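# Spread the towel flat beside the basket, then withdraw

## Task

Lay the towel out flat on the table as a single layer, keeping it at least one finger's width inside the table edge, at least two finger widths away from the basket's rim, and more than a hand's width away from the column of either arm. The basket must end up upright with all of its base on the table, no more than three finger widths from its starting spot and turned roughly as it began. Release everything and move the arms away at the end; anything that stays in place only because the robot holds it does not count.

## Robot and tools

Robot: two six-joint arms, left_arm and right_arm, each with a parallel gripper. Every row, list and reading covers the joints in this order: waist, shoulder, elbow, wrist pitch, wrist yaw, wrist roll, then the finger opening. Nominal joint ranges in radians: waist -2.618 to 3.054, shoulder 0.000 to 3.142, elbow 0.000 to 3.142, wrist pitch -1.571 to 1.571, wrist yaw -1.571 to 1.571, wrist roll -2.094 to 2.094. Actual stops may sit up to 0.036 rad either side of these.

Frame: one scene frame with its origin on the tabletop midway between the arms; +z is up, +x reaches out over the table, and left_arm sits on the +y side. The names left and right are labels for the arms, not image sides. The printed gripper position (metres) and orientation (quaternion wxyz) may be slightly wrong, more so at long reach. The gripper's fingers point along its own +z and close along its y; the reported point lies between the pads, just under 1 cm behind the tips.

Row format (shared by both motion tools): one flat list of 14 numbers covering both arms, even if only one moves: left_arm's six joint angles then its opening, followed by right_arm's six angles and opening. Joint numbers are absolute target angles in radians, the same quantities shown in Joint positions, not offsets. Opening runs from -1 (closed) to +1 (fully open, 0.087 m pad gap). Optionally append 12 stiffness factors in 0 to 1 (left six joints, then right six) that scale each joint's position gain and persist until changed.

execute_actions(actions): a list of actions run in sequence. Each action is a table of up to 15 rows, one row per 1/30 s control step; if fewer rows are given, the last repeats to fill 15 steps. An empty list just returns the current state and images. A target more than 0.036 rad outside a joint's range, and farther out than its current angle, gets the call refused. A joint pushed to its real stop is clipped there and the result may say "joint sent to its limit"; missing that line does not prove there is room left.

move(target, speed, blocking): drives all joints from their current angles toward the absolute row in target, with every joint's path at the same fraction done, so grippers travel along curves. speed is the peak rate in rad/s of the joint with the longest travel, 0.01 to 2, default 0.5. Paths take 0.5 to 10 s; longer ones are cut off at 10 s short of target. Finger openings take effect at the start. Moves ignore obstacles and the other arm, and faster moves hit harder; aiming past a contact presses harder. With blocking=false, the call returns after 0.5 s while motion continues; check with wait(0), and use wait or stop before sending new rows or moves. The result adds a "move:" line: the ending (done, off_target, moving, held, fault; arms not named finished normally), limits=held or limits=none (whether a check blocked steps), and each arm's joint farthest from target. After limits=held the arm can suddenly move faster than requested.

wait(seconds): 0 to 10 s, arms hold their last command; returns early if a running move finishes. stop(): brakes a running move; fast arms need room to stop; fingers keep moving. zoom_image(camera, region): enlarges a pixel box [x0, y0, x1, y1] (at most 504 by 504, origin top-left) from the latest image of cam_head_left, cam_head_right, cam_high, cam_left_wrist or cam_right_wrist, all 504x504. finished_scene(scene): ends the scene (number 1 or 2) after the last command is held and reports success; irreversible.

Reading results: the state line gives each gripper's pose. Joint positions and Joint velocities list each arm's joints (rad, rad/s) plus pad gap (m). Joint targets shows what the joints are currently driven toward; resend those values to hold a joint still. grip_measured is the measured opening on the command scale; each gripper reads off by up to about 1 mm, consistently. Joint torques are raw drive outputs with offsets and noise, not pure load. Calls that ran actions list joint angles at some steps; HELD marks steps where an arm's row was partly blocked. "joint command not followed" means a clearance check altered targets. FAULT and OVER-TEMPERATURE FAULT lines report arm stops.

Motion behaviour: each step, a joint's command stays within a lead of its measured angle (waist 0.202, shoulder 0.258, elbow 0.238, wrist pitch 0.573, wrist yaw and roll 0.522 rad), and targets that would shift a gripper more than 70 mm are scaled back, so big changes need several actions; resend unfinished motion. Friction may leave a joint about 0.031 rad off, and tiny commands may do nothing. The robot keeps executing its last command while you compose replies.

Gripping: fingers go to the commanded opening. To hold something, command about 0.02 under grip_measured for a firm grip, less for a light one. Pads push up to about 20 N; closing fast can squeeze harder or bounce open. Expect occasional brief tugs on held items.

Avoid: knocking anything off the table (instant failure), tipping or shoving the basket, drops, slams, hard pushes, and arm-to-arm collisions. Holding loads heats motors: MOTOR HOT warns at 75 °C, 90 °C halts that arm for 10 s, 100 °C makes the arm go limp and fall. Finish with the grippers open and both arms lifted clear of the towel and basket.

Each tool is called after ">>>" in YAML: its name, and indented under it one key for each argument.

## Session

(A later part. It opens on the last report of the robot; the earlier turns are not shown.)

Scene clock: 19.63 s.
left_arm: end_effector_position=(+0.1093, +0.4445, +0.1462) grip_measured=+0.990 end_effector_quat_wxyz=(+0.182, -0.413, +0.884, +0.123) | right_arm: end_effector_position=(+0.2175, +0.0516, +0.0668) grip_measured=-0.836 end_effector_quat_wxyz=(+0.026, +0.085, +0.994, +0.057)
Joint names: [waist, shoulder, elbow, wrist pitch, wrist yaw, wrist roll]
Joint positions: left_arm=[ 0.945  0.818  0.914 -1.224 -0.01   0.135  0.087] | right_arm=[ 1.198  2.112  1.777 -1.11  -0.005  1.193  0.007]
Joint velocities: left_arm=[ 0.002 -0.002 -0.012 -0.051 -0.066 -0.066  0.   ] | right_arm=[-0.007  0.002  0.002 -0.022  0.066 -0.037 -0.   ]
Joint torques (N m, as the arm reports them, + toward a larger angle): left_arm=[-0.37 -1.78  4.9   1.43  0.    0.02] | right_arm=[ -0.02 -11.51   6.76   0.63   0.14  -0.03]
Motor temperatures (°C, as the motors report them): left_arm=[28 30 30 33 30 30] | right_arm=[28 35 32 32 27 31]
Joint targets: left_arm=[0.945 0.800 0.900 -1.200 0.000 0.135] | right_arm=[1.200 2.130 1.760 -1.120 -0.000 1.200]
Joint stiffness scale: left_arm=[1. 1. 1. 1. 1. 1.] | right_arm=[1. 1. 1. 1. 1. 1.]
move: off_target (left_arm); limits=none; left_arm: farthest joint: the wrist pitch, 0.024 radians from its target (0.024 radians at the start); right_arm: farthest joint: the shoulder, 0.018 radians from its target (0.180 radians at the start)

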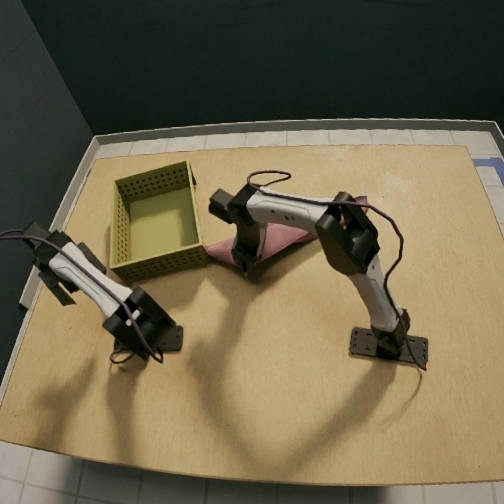

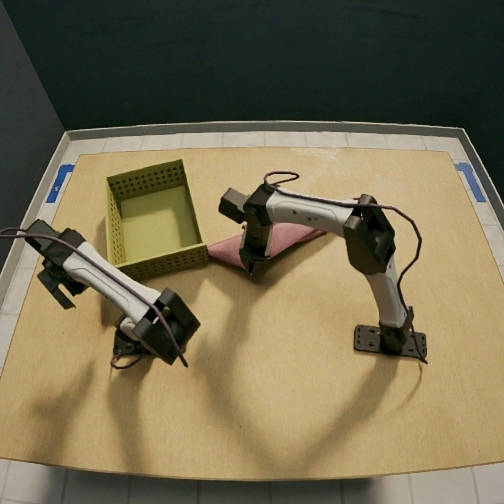

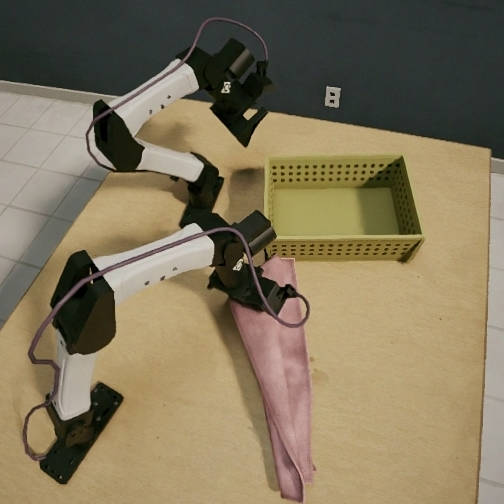

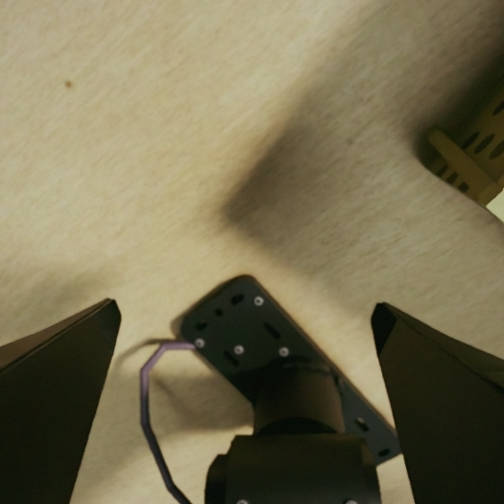

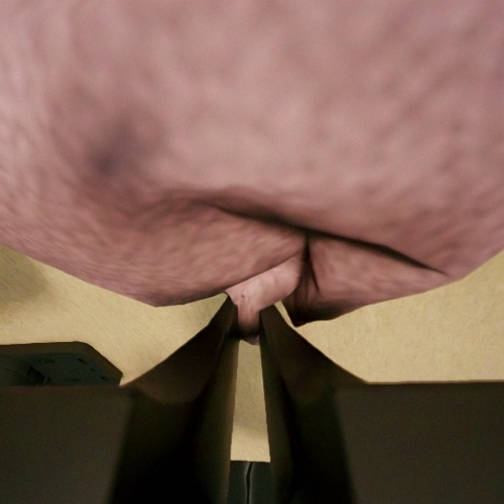

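>>> move:
  target: [0.945,0.8,0.9,-1.2,0,0.135,1,1.2,2.05,1.58,-1.10,0,1.75,-1]

>>> move:
  target: [0.945,0.8,0.9,-1.2,0,0.135,1,1.2,1.7,1.5,-1.3,0,1.6,0.3]

>>> move:
  target: [0.945,0.8,0.9,-1.2,0,0.135,1,-0.1,1.9,1.9,-1.4,0,1.5,0.3]
  speed: 1

Scene clock: 22.17 s.
left_arm: end_effector_position=(+0.1093, +0.4445, +0.1462) grip_measured=+0.990 end_effector_quat_wxyz=(+0.182, -0.413, +0.884, +0.123) | right_arm: end_effector_position=(+0.2029, +0.0321, +0.0414) grip_measured=-0.836 end_effector_quat_wxyz=(-0.002, +0.352, +0.936, +0.002)
Joint names: [waist, shoulder, elbow, wrist pitch, wrist yaw, wrist roll]
Joint positions: left_arm=[ 0.945  0.818  0.914 -1.224 -0.01   0.135  0.087] | right_arm=[ 1.198  2.064  1.602 -1.106 -0.005  1.742  0.007]
Joint velocities: left_arm=[-0.002 -0.007 -0.022 -0.037  0.051  0.051  0.   ] | right_arm=[ 0.007  0.012 -0.007 -0.051 -0.022 -0.037  0.   ]
Joint torques (N m, as the arm reports them, + toward a larger angle): left_arm=[-0.21 -1.72  4.99  1.43  0.01  0.03] | right_arm=[  0.   -13.38   5.88   0.47   0.14   0.  ]
Motor temperatures (°C, as the motors report them): left_arm=[28 30 30 34 30 30] | right_arm=[28 36 33 32 27 31]
Joint targets: left_arm=[0.945 0.800 0.900 -1.200 -0.000 0.135] | right_arm=[1.200 2.050 1.580 -1.100 0.000 1.750]
Joint stiffness scale: left_arm=[1. 1. 1. 1. 1. 1.] | right_arm=[1. 1. 1. 1. 1. 1.]
move: off_target (left_arm, right_arm); limits=none; left_arm: farthest joint: the wrist pitch, 0.024 radians from its target (0.024 radians at the start); right_arm: farthest joint: the elbow, 0.022 radians from its target (0.197 radians at the start)

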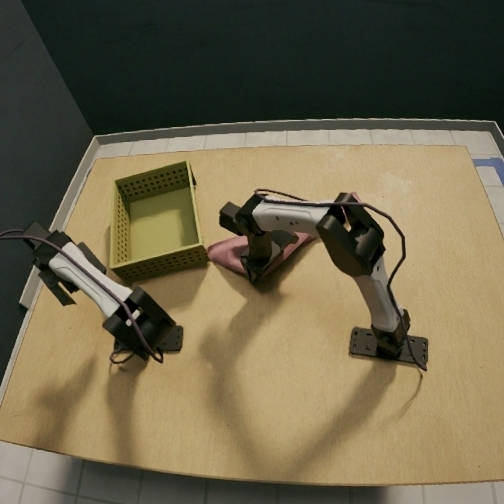

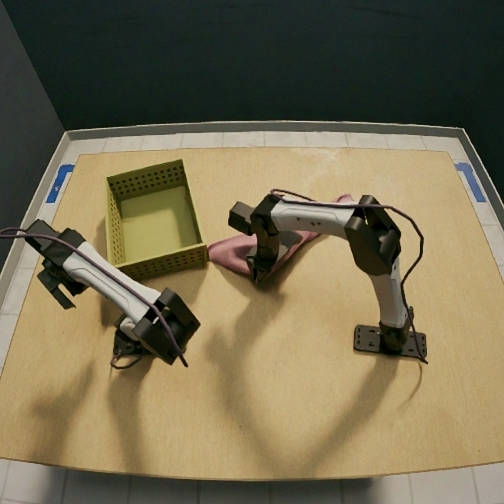

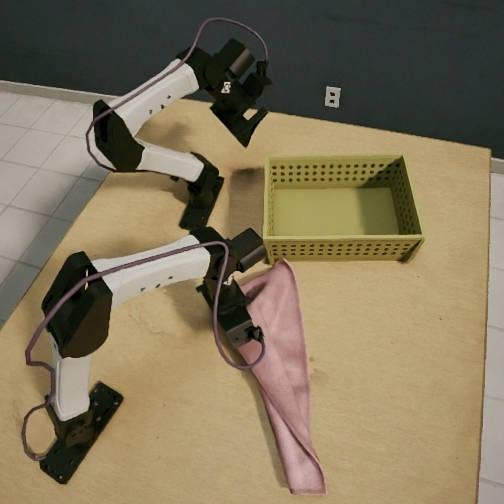

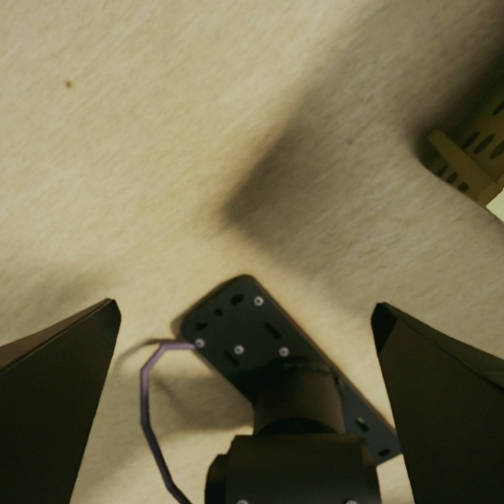

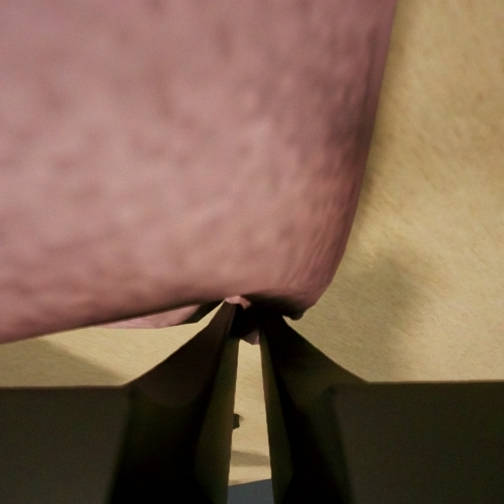

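Scene clock: 23.53 s.
left_arm: end_effector_position=(+0.1093, +0.4445, +0.1462) grip_measured=+0.990 end_effector_quat_wxyz=(+0.182, -0.413, +0.884, +0.123) | right_arm: end_effector_position=(+0.1689, -0.0226, +0.1437) grip_measured=+0.300 end_effector_quat_wxyz=(+0.011, +0.287, +0.957, +0.052)
Joint names: [waist, shoulder, elbow, wrist pitch, wrist yaw, wrist roll]
Joint positions: left_arm=[ 0.945  0.818  0.914 -1.224 -0.01   0.135  0.087] | right_arm=[ 1.198  1.703  1.527 -1.288 -0.005  1.606  0.057]
Joint velocities: left_arm=[-0.007  0.002 -0.002  0.022 -0.022 -0.007 -0.001] | right_arm=[ 0.007  0.007 -0.007 -0.037 -0.037  0.007 -0.   ]
Joint torques (N m, as the arm reports them, + toward a larger angle): left_arm=[-0.26 -1.8   4.92  1.41  0.01  0.02] | right_arm=[ 0.02 -9.21  5.8   0.52  0.14 -0.15]
Motor temperatures (°C, as the motors report them): left_arm=[28 30 31 34 30 30] | right_arm=[28 37 33 32 27 31]
Joint targets: left_arm=[0.945 0.800 0.900 -1.200 0.000 0.135] | right_arm=[1.200 1.700 1.500 -1.300 -0.000 1.600]
Joint stiffness scale: left_arm=[1. 1. 1. 1. 1. 1.] | right_arm=[1. 1. 1. 1. 1. 1.]
move: off_target (left_arm, right_arm); limits=none; left_arm: farthest joint: the wrist pitch, 0.024 radians from its target (0.024 radians at the start); right_arm: farthest joint: the elbow, 0.027 radians from its target (0.102 radians at the start)

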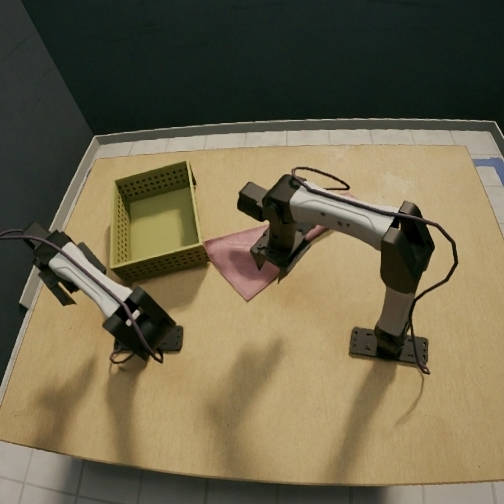

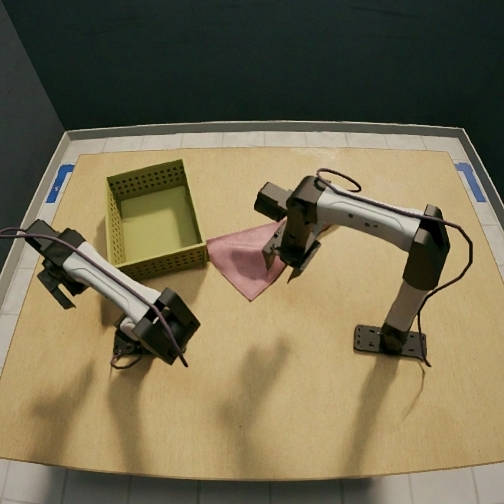

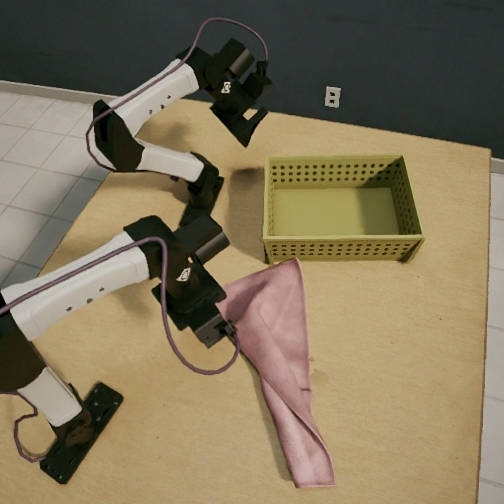

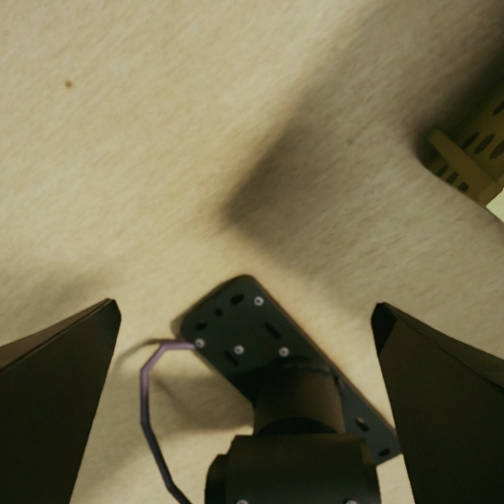

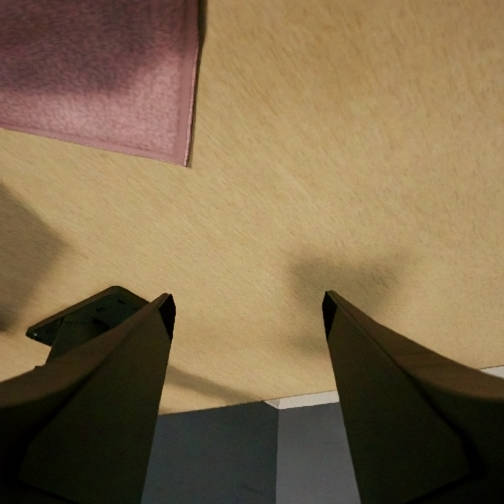

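Scene clock: 25.50 s.
left_arm: end_effector_position=(+0.1093, +0.4445, +0.1462) grip_measured=+0.990 end_effector_quat_wxyz=(+0.182, -0.413, +0.884, +0.123) | right_arm: end_effector_position=(+0.4165, -0.3976, +0.1832) grip_measured=+0.300 end_effector_quat_wxyz=(+0.080, +0.775, +0.625, +0.056)
Joint names: [waist, shoulder, elbow, wrist pitch, wrist yaw, wrist roll]
Joint positions: left_arm=[ 0.945  0.818  0.914 -1.224 -0.01   0.135  0.087] | right_arm=[-0.104  1.874  1.887 -1.387  0.001  1.505  0.057]
Joint velocities: left_arm=[ 0.002 -0.002  0.002 -0.066  0.007 -0.022  0.   ] | right_arm=[-0.002  0.002  0.007 -0.037 -0.022 -0.007 -0.001]
Joint torques (N m, as the arm reports them, + toward a larger angle): left_arm=[-0.3  -1.74  4.9   1.42  0.01  0.02] | right_arm=[ 0.1  -8.48  9.39  0.74  0.1  -0.16]
Motor temperatures (°C, as the motors report them): left_arm=[28 30 31 34 30 30] | right_arm=[28 37 33 32 27 31]
Joint targets: left_arm=[0.945 0.800 0.900 -1.200 -0.000 0.135] | right_arm=[-0.100 1.900 1.900 -1.400 -0.000 1.500]
Joint stiffness scale: left_arm=[1. 1. 1. 1. 1. 1.] | right_arm=[1. 1. 1. 1. 1. 1.]
move: off_target (left_arm, right_arm); limits=none; left_arm: farthest joint: the wrist pitch, 0.024 radians from its target (0.024 radians at the start); right_arm: farthest joint: the shoulder, 0.026 radians from its target (0.197 radians at the start)

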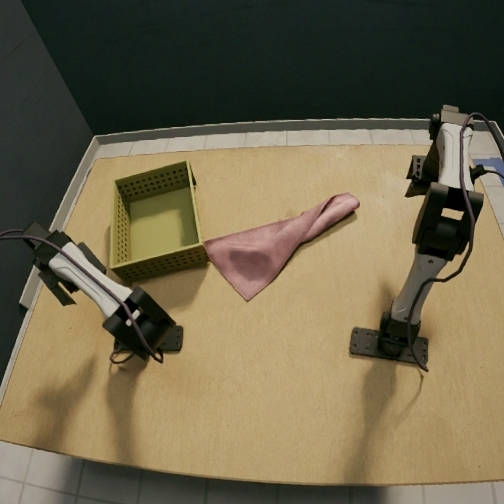

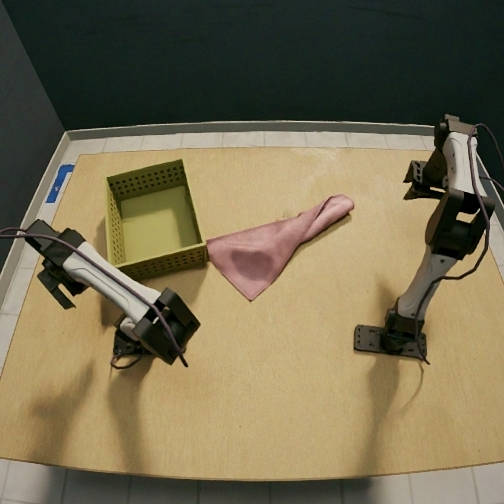

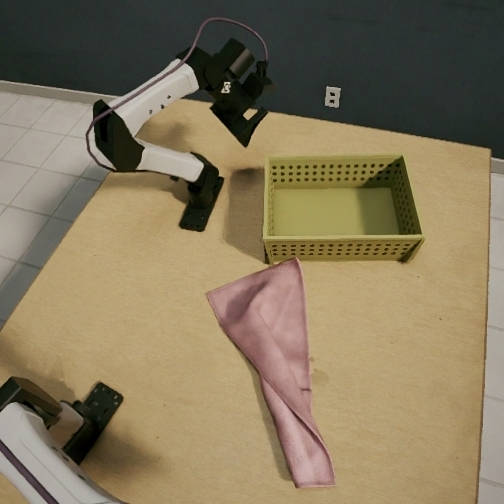

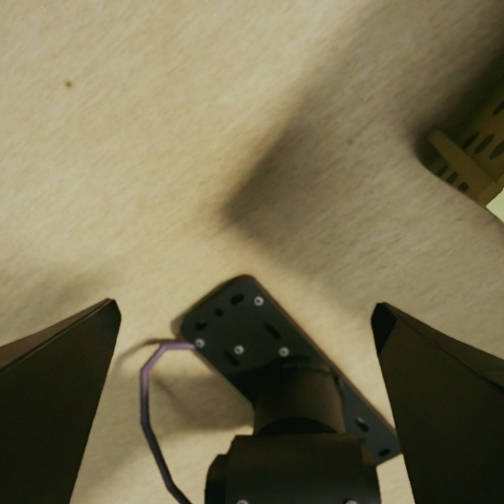

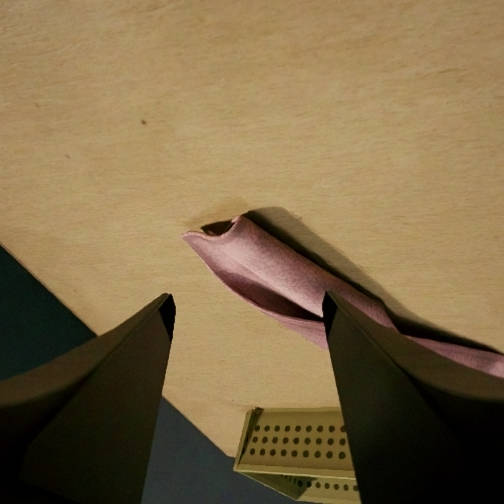

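>>> move:
  target: [0.945,0.8,0.9,-1.2,0,0.135,1,0.34,2.30,2.07,-0.91,0,0,0.3]
  speed: 1

Scene clock: 28.63 s.
left_arm: end_effector_position=(+0.1093, +0.4445, +0.1462) grip_measured=+0.990 end_effector_quat_wxyz=(+0.182, -0.413, +0.884, +0.123) | right_arm: end_effector_position=(+0.5358, -0.2474, +0.0752) grip_measured=+0.300 end_effector_quat_wxyz=(+0.216, -0.076, +0.973, +0.018)
Joint names: [waist, shoulder, elbow, wrist pitch, wrist yaw, wrist roll]
Joint positions: left_arm=[ 0.945  0.818  0.914 -1.224 -0.01   0.135  0.087] | right_arm=[ 0.338  2.277  2.054 -0.911  0.001  0.006  0.057]
Joint velocities: left_arm=[-0.007 -0.027 -0.012  0.007  0.007  0.051  0.   ] | right_arm=[-0.007 -0.017  0.007  0.037  0.037 -0.037 -0.001]
Joint torques (N m, as the arm reports them, + toward a larger angle): left_arm=[-0.23 -1.77  4.91  1.42 -0.02  0.04] | right_arm=[  0.03 -13.32  10.53   1.48   0.03  -0.15]
Motor temperatures (°C, as the motors report them): left_arm=[28 30 31 34 30 30] | right_arm=[28 37 33 32 27 31]
Joint targets: left_arm=[0.945 0.800 0.900 -1.200 -0.000 0.135] | right_arm=[0.340 2.300 2.070 -0.910 -0.000 0.000]
Joint stiffness scale: left_arm=[1. 1. 1. 1. 1. 1.] | right_arm=[1. 1. 1. 1. 1. 1.]
move: off_target (left_arm, right_arm); limits=none; left_arm: farthest joint: the wrist pitch, 0.024 radians from its target (0.024 radians at the start); right_arm: farthest joint: the shoulder, 0.023 radians from its target (0.426 radians at the start)

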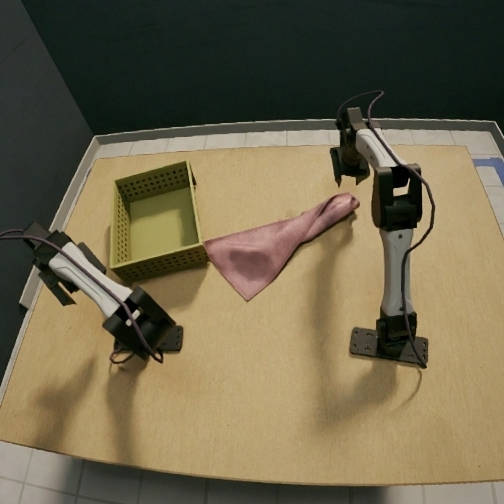

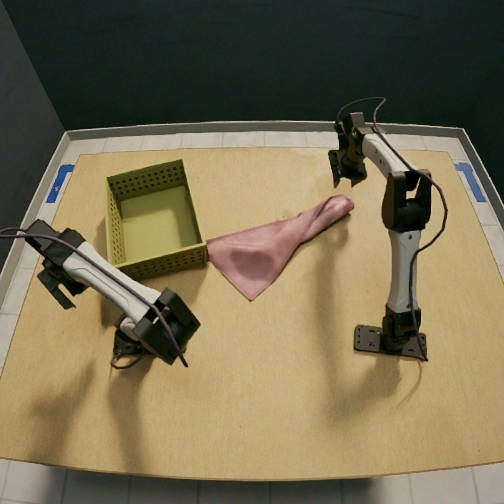

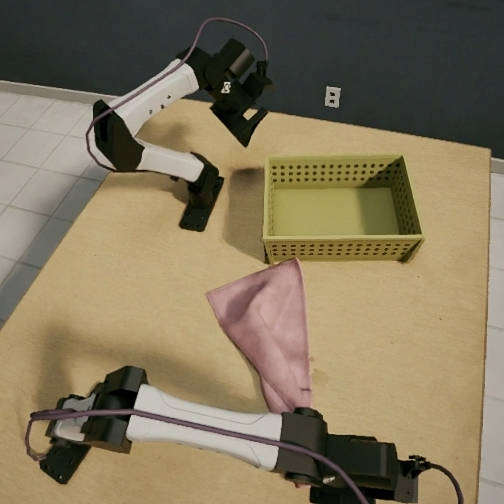

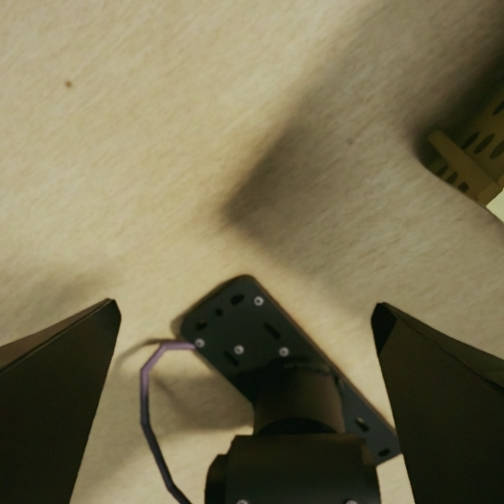

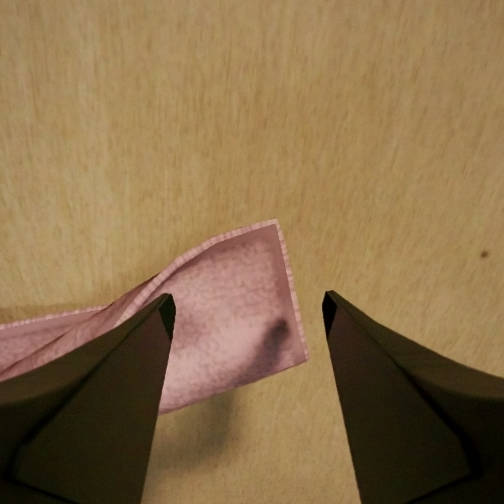

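Lower partway via the shoulder.

>>> move:
  target: [0.945,0.8,0.9,-1.2,0,0.135,1,0.315,2.39,2.05,-0.91,0,0,0.3]
  speed: 0.2

Scene clock: 30.00 s.
left_arm: end_effector_position=(+0.1093, +0.4445, +0.1462) grip_measured=+0.990 end_effector_quat_wxyz=(+0.182, -0.413, +0.884, +0.123) | right_arm: end_effector_position=(+0.5320, -0.2549, +0.0302) grip_measured=+0.300 end_effector_quat_wxyz=(+0.173, -0.071, +0.982, +0.013)
Joint names: [waist, shoulder, elbow, wrist pitch, wrist yaw, wrist roll]
Joint positions: left_arm=[ 0.945  0.818  0.914 -1.224 -0.01   0.135  0.087] | right_arm=[ 0.324  2.369  2.054 -0.908  0.001  0.006  0.057]
Joint velocities: left_arm=[ 0.012 -0.012 -0.012  0.066  0.037  0.007  0.   ] | right_arm=[-0.002 -0.007 -0.002  0.066 -0.007 -0.007 -0.   ]
Joint torques (N m, as the arm reports them, + toward a larger angle): left_arm=[-0.4  -1.79  4.93  1.42 -0.01  0.02] | right_arm=[ -0.9  -14.19   8.56   1.3    0.03  -0.15]
Motor temperatures (°C, as the motors report them): left_arm=[28 30 31 34 30 30] | right_arm=[28 38 34 32 27 31]
Joint targets: left_arm=[0.945 0.800 0.900 -1.200 0.000 0.135] | right_arm=[0.315 2.390 2.050 -0.910 -0.000 -0.000]
Joint stiffness scale: left_arm=[1. 1. 1. 1. 1. 1.] | right_arm=[1. 1. 1. 1. 1. 1.]
move: off_target (left_arm, right_arm); limits=none; left_arm: farthest joint: the wrist pitch, 0.024 radians from its target (0.024 radians at the start); right_arm: farthest joint: the shoulder, 0.021 radians from its target (0.113 radians at the start)

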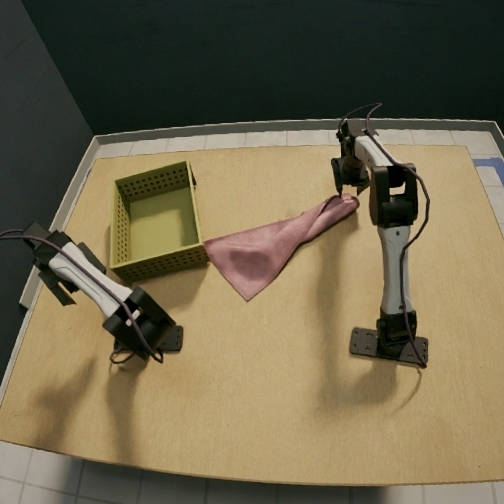

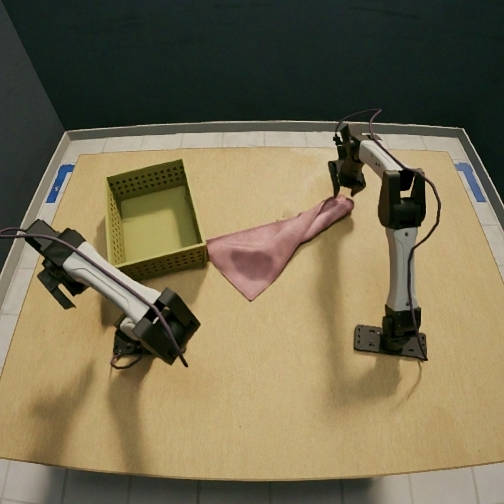

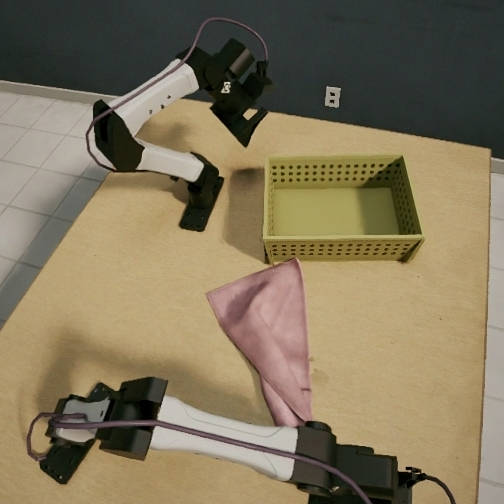

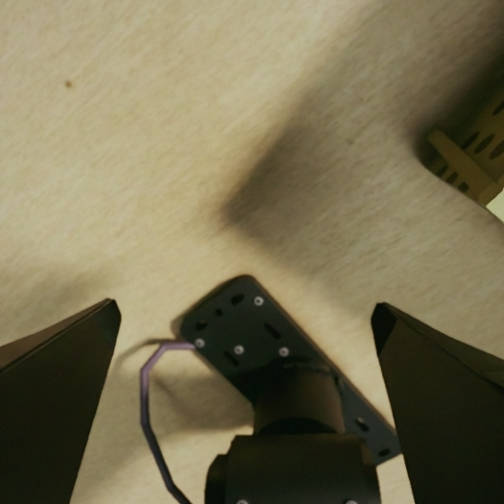

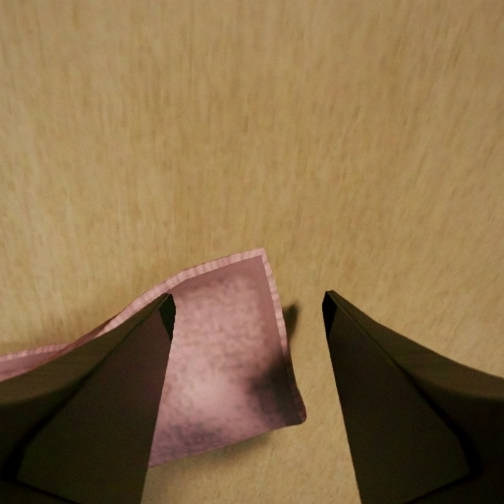

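>>> move:
  target: [0.945,0.8,0.9,-1.2,0,0.135,1,0.335,2.435,2.05,-0.95,0,0,0.3]
  speed: 0.15

>>> execute_actions:
  actions:
    - [[0.945,0.8,0.9,-1.2,0,0.135,1,0.335,2.435,2.05,-0.95,0,0,-0.4]]
    - [[0.945,0.8,0.9,-1.2,0,0.135,1,0.335,2.435,2.05,-0.95,0,0,-1]]

>>> move:
  target: [0.945,0.8,0.9,-1.2,0,0.135,1,0.25,2.1,1.95,-1.15,0,0.3,-1]
  speed: 0.35

Scene clock: 31.27 s.
left_arm: end_effector_position=(+0.1093, +0.4445, +0.1462) grip_measured=+0.990 end_effector_quat_wxyz=(+0.182, -0.413, +0.884, +0.123) | right_arm: end_effector_position=(+0.5256, -0.2556, +0.0139) grip_measured=+0.300 end_effector_quat_wxyz=(+0.150, -0.071, +0.986, +0.012)
Joint names: [waist, shoulder, elbow, wrist pitch, wrist yaw, wrist roll]
Joint positions: left_arm=[ 0.945  0.818  0.914 -1.224 -0.01   0.135  0.087] | right_arm=[ 0.324  2.402  2.055 -0.922 -0.001  0.006  0.057]
Joint velocities: left_arm=[ 0.002  0.007 -0.002  0.022  0.007  0.022 -0.001] | right_arm=[-0.012  0.002 -0.017 -0.11   0.037 -0.051  0.   ]
Joint torques (N m, as the arm reports them, + toward a larger angle): left_arm=[-0.26 -1.8   4.88  1.43  0.    0.02] | right_arm=[  0.82 -13.33   8.31   0.87   0.03  -0.16]
Motor temperatures (°C, as the motors report them): left_arm=[28 30 31 34 30 30] | right_arm=[28 38 34 32 27 31]
Joint targets: left_arm=[0.945 0.800 0.900 -1.200 -0.000 0.135] | right_arm=[0.335 2.435 2.050 -0.950 0.000 0.000]
Joint stiffness scale: left_arm=[1. 1. 1. 1. 1. 1.] | right_arm=[1. 1. 1. 1. 1. 1.]
move: off_target (left_arm, right_arm); limits=none; left_arm: farthest joint: the wrist pitch, 0.024 radians from its target (0.024 radians at the start); right_arm: farthest joint: the shoulder, 0.033 radians from its target (0.066 radians at the start)

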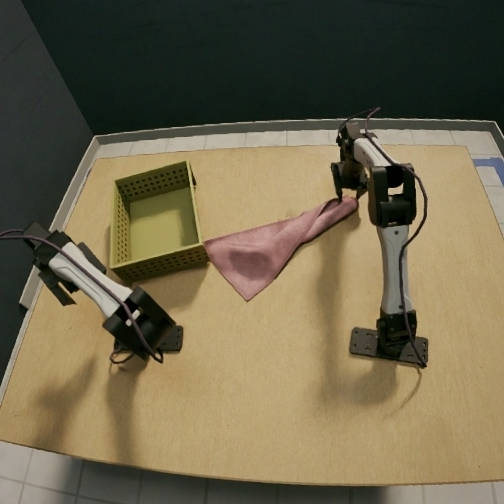

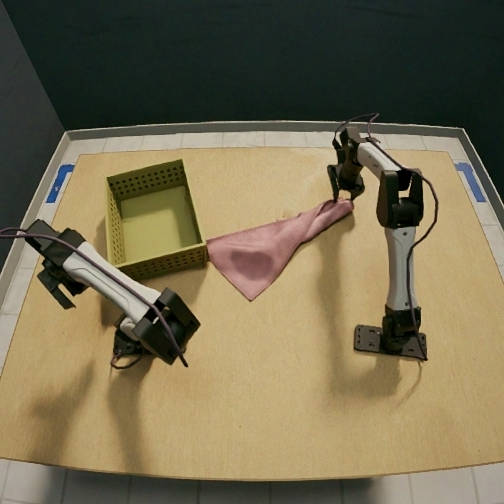

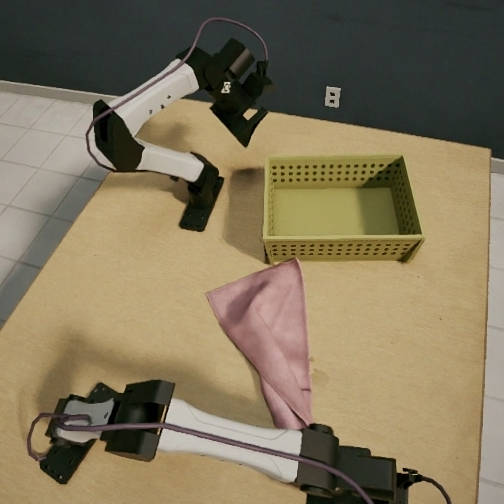

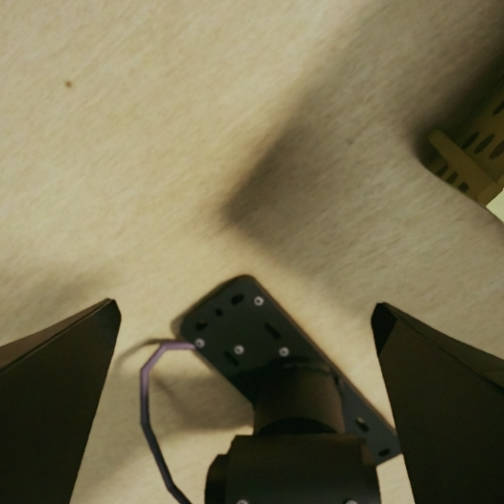

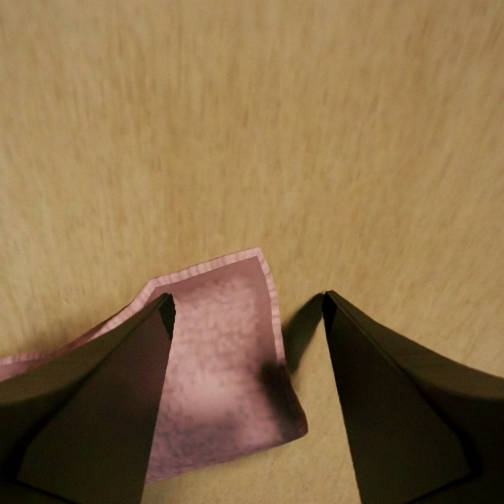

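Scene clock: 32.27 s.
left_arm: end_effector_position=(+0.1093, +0.4445, +0.1462) grip_measured=+0.990 end_effector_quat_wxyz=(+0.182, -0.413, +0.884, +0.123) | right_arm: end_effector_position=(+0.5242, -0.2502, +0.0139) grip_measured=-0.875 end_effector_quat_wxyz=(+0.148, -0.075, +0.986, +0.019)
Joint names: [waist, shoulder, elbow, wrist pitch, wrist yaw, wrist roll]
Joint positions: left_arm=[ 0.945  0.818  0.914 -1.224 -0.01   0.135  0.087] | right_arm=[ 0.331  2.402  2.055 -0.925 -0.014  0.005  0.005]
Joint velocities: left_arm=[ 0.002  0.007  0.007 -0.051  0.007  0.037 -0.   ] | right_arm=[-0.012 -0.012 -0.002 -0.037  0.007 -0.022  0.   ]
Joint torques (N m, as the arm reports them, + toward a larger angle): left_arm=[-0.31 -1.82  4.91  1.42  0.02  0.02] | right_arm=[  0.22 -13.22   8.33   0.9    0.16  -0.15]
Motor temperatures (°C, as the motors report them): left_arm=[28 30 31 34 30 30] | right_arm=[28 38 34 32 27 31]
Joint targets: left_arm=[0.945 0.800 0.900 -1.200 -0.000 0.135] | right_arm=[0.335 2.435 2.050 -0.950 0.000 -0.000]
Joint stiffness scale: left_arm=[1. 1. 1. 1. 1. 1.] | right_arm=[1. 1. 1. 1. 1. 1.]
Step readings (joint positions; steps 1 to 15: 1st action; 16 to 30: 2nd action):
0: left_arm=[0.945 0.818 0.914 -1.224 -0.010 0.135] | right_arm=[0.324 2.402 2.055 -0.922 -0.001 0.006]
1: left_arm=[0.945 0.818 0.914 -1.224 -0.010 0.135] | right_arm=[0.324 2.402 2.055 -0.922 -0.003 0.006]
2: left_arm=[0.945 0.818 0.914 -1.224 -0.010 0.135] | right_arm=[0.325 2.402 2.055 -0.923 -0.007 0.006]
4: left_arm=[0.945 0.818 0.914 -1.224 -0.010 0.135] | right_arm=[0.329 2.402 2.055 -0.923 -0.011 0.006]
8: left_arm=[0.945 0.818 0.914 -1.224 -0.010 0.135] | right_arm=[0.330 2.402 2.055 -0.923 -0.011 0.006]
15: left_arm=[0.945 0.818 0.914 -1.224 -0.010 0.135] | right_arm=[0.330 2.402 2.055 -0.923 -0.011 0.006]
16: left_arm=[0.945 0.818 0.914 -1.224 -0.010 0.135] | right_arm=[0.330 2.402 2.055 -0.923 -0.012 0.006]
17: left_arm=[0.945 0.818 0.914 -1.224 -0.010 0.135] | right_arm=[0.330 2.402 2.055 -0.925 -0.014 0.006]
19: left_arm=[0.945 0.818 0.914 -1.224 -0.010 0.135] | right_arm=[0.331 2.402 2.055 -0.925 -0.014 0.005]
23: left_arm=[0.945 0.818 0.914 -1.224 -0.010 0.135] | right_arm=[0.331 2.402 2.055 -0.925 -0.014 0.005]
30: Joint positions above

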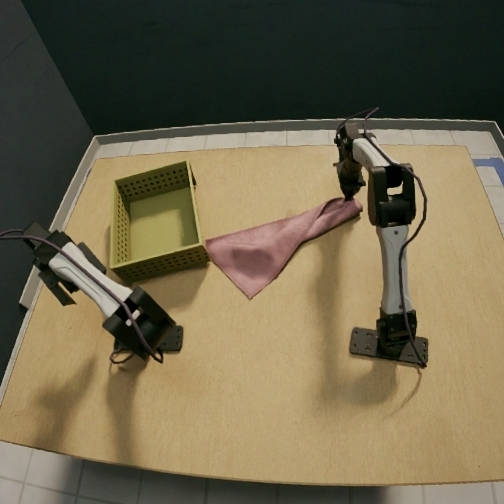

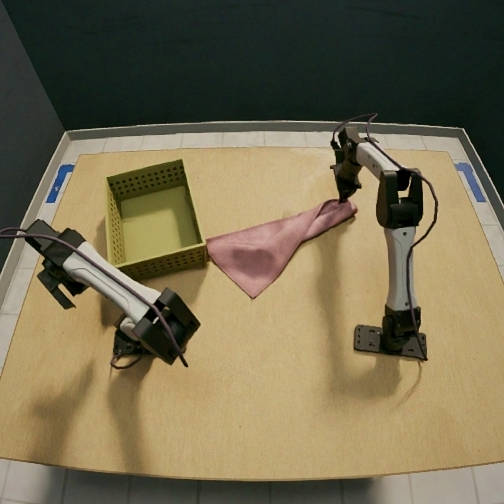

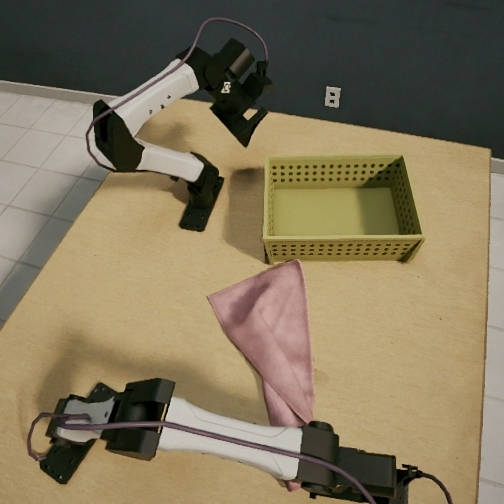

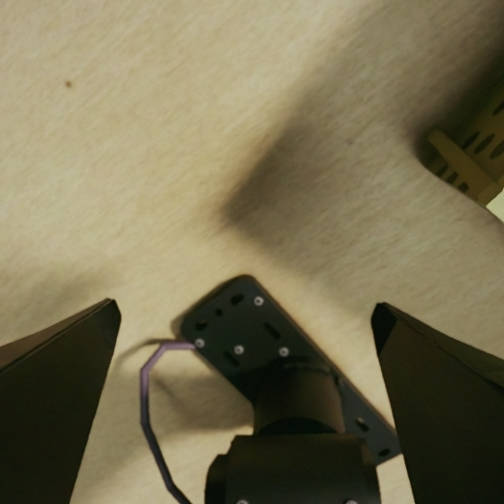

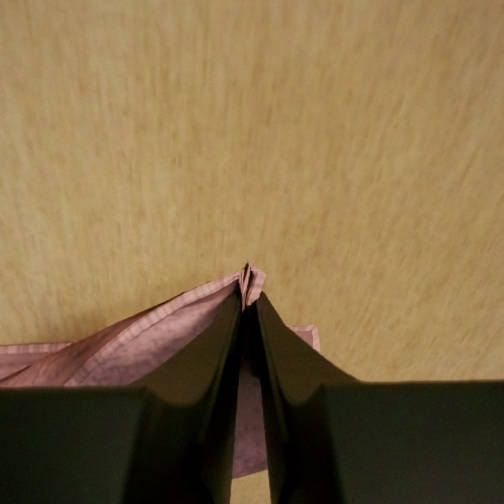

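Scene clock: 33.83 s.
left_arm: end_effector_position=(+0.1093, +0.4445, +0.1462) grip_measured=+0.990 end_effector_quat_wxyz=(+0.182, -0.413, +0.884, +0.123) | right_arm: end_effector_position=(+0.4710, -0.2796, +0.1206) grip_measured=-0.877 end_effector_quat_wxyz=(+0.152, +0.102, +0.983, +0.033)
Joint names: [waist, shoulder, elbow, wrist pitch, wrist yaw, wrist roll]
Joint positions: left_arm=[ 0.945  0.818  0.914 -1.224 -0.01   0.135  0.087] | right_arm=[ 0.26   2.101  1.976 -1.134 -0.009  0.293  0.005]
Joint velocities: left_arm=[-0.007  0.017 -0.002 -0.022 -0.022 -0.066  0.001] | right_arm=[ 0.007 -0.012  0.007 -0.022 -0.022  0.051  0.001]
Joint torques (N m, as the arm reports them, + toward a larger angle): left_arm=[-0.37 -1.76  4.93  1.44  0.    0.02] | right_arm=[ -0.87 -13.39   6.48   1.07   0.13  -0.03]
Motor temperatures (°C, as the motors report them): left_arm=[28 30 31 34 30 30] | right_arm=[28 39 34 32 27 31]
Joint targets: left_arm=[0.945 0.800 0.900 -1.200 0.000 0.135] | right_arm=[0.250 2.100 1.950 -1.150 -0.000 0.300]
Joint stiffness scale: left_arm=[1. 1. 1. 1. 1. 1.] | right_arm=[1. 1. 1. 1. 1. 1.]
move: off_target (left_arm, right_arm); limits=none; left_arm: farthest joint: the wrist pitch, 0.024 radians from its target (0.024 radians at the start); right_arm: farthest joint: the elbow, 0.026 radians from its target (0.105 radians at the start)

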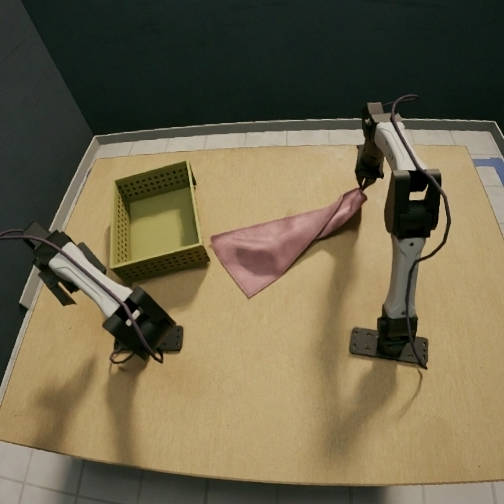

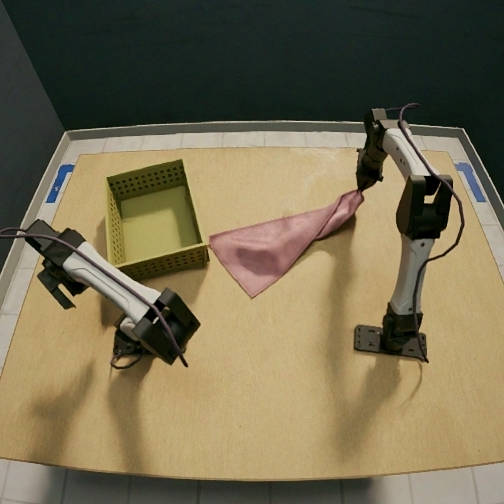

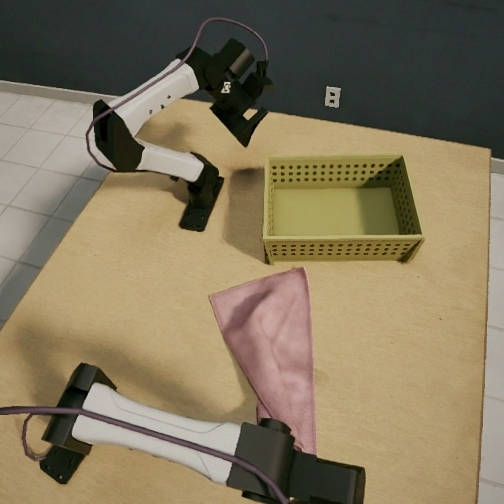

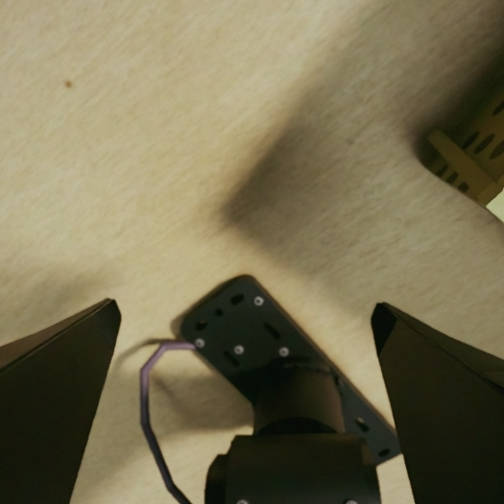

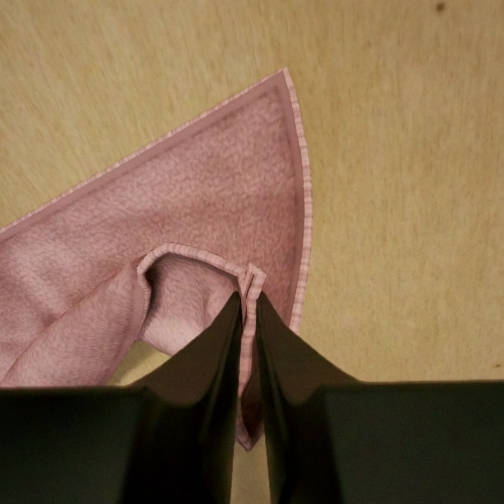

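>>> move:
  target: [0.945,0.8,0.9,-1.2,0,0.135,1,-0.1,1.53,1.31,-0.8,0,0.3,-1]
  speed: 0.45

Scene clock: 36.50 s.
left_arm: end_effector_position=(+0.1093, +0.4445, +0.1462) grip_measured=+0.990 end_effector_quat_wxyz=(+0.182, -0.413, +0.884, +0.123) | right_arm: end_effector_position=(+0.3847, -0.4130, +0.1528) grip_measured=-0.877 end_effector_quat_wxyz=(+0.276, +0.265, +0.924, +0.007)
Joint names: [waist, shoulder, elbow, wrist pitch, wrist yaw, wrist roll]
Joint positions: left_arm=[ 0.945  0.818  0.914 -1.224 -0.01   0.135  0.087] | right_arm=[-0.091  1.542  1.334 -0.804 -0.007  0.294  0.005]
Joint velocities: left_arm=[-0.017  0.002 -0.022 -0.081  0.007  0.007  0.   ] | right_arm=[ 0.002 -0.002  0.007  0.037 -0.007 -0.022 -0.001]
Joint torques (N m, as the arm reports them, + toward a larger angle): left_arm=[-0.34 -1.82  4.85  1.42 -0.01  0.02] | right_arm=[-0.84 -9.04  7.17  1.75  0.11 -0.05]
Motor temperatures (°C, as the motors report them): left_arm=[28 30 31 34 30 30] | right_arm=[28 39 34 32 27 31]
Joint targets: left_arm=[0.945 0.800 0.900 -1.200 -0.000 0.135] | right_arm=[-0.100 1.530 1.310 -0.800 0.000 0.300]
Joint stiffness scale: left_arm=[1. 1. 1. 1. 1. 1.] | right_arm=[1. 1. 1. 1. 1. 1.]
move: off_target (left_arm, right_arm); limits=none; left_arm: farthest joint: the wrist pitch, 0.024 radians from its target (0.024 radians at the start); right_arm: farthest joint: the elbow, 0.024 radians from its target (0.666 radians at the start)

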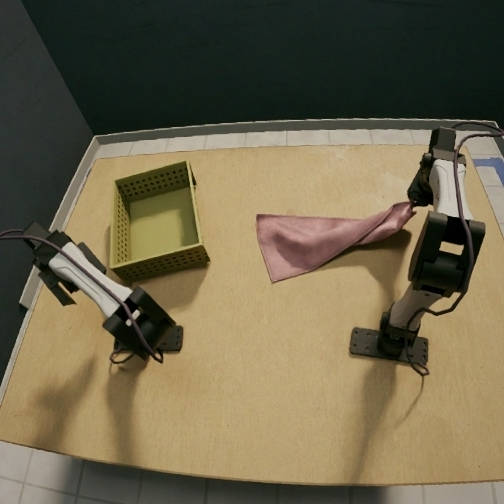

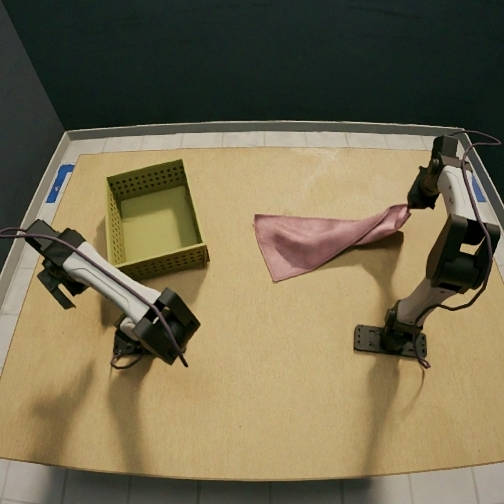

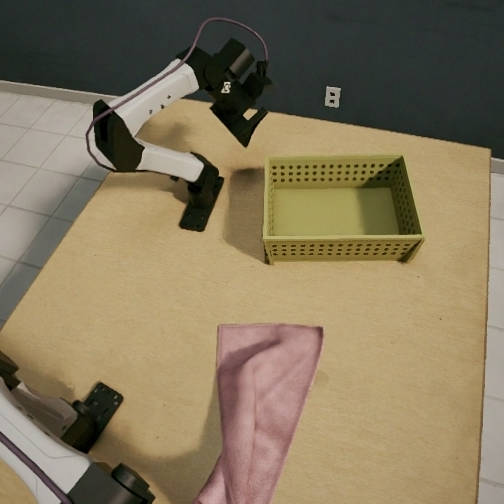

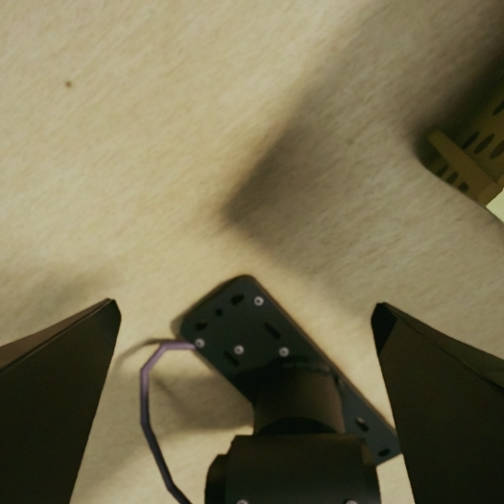

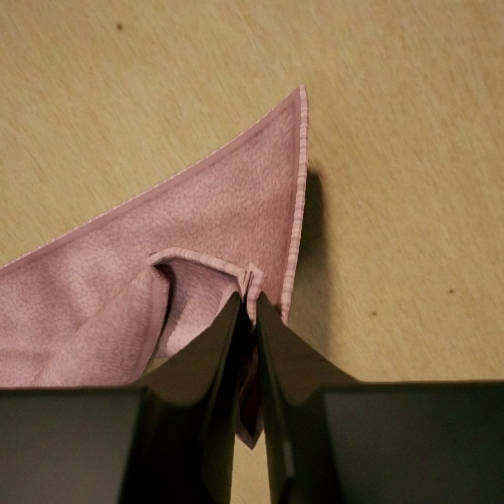

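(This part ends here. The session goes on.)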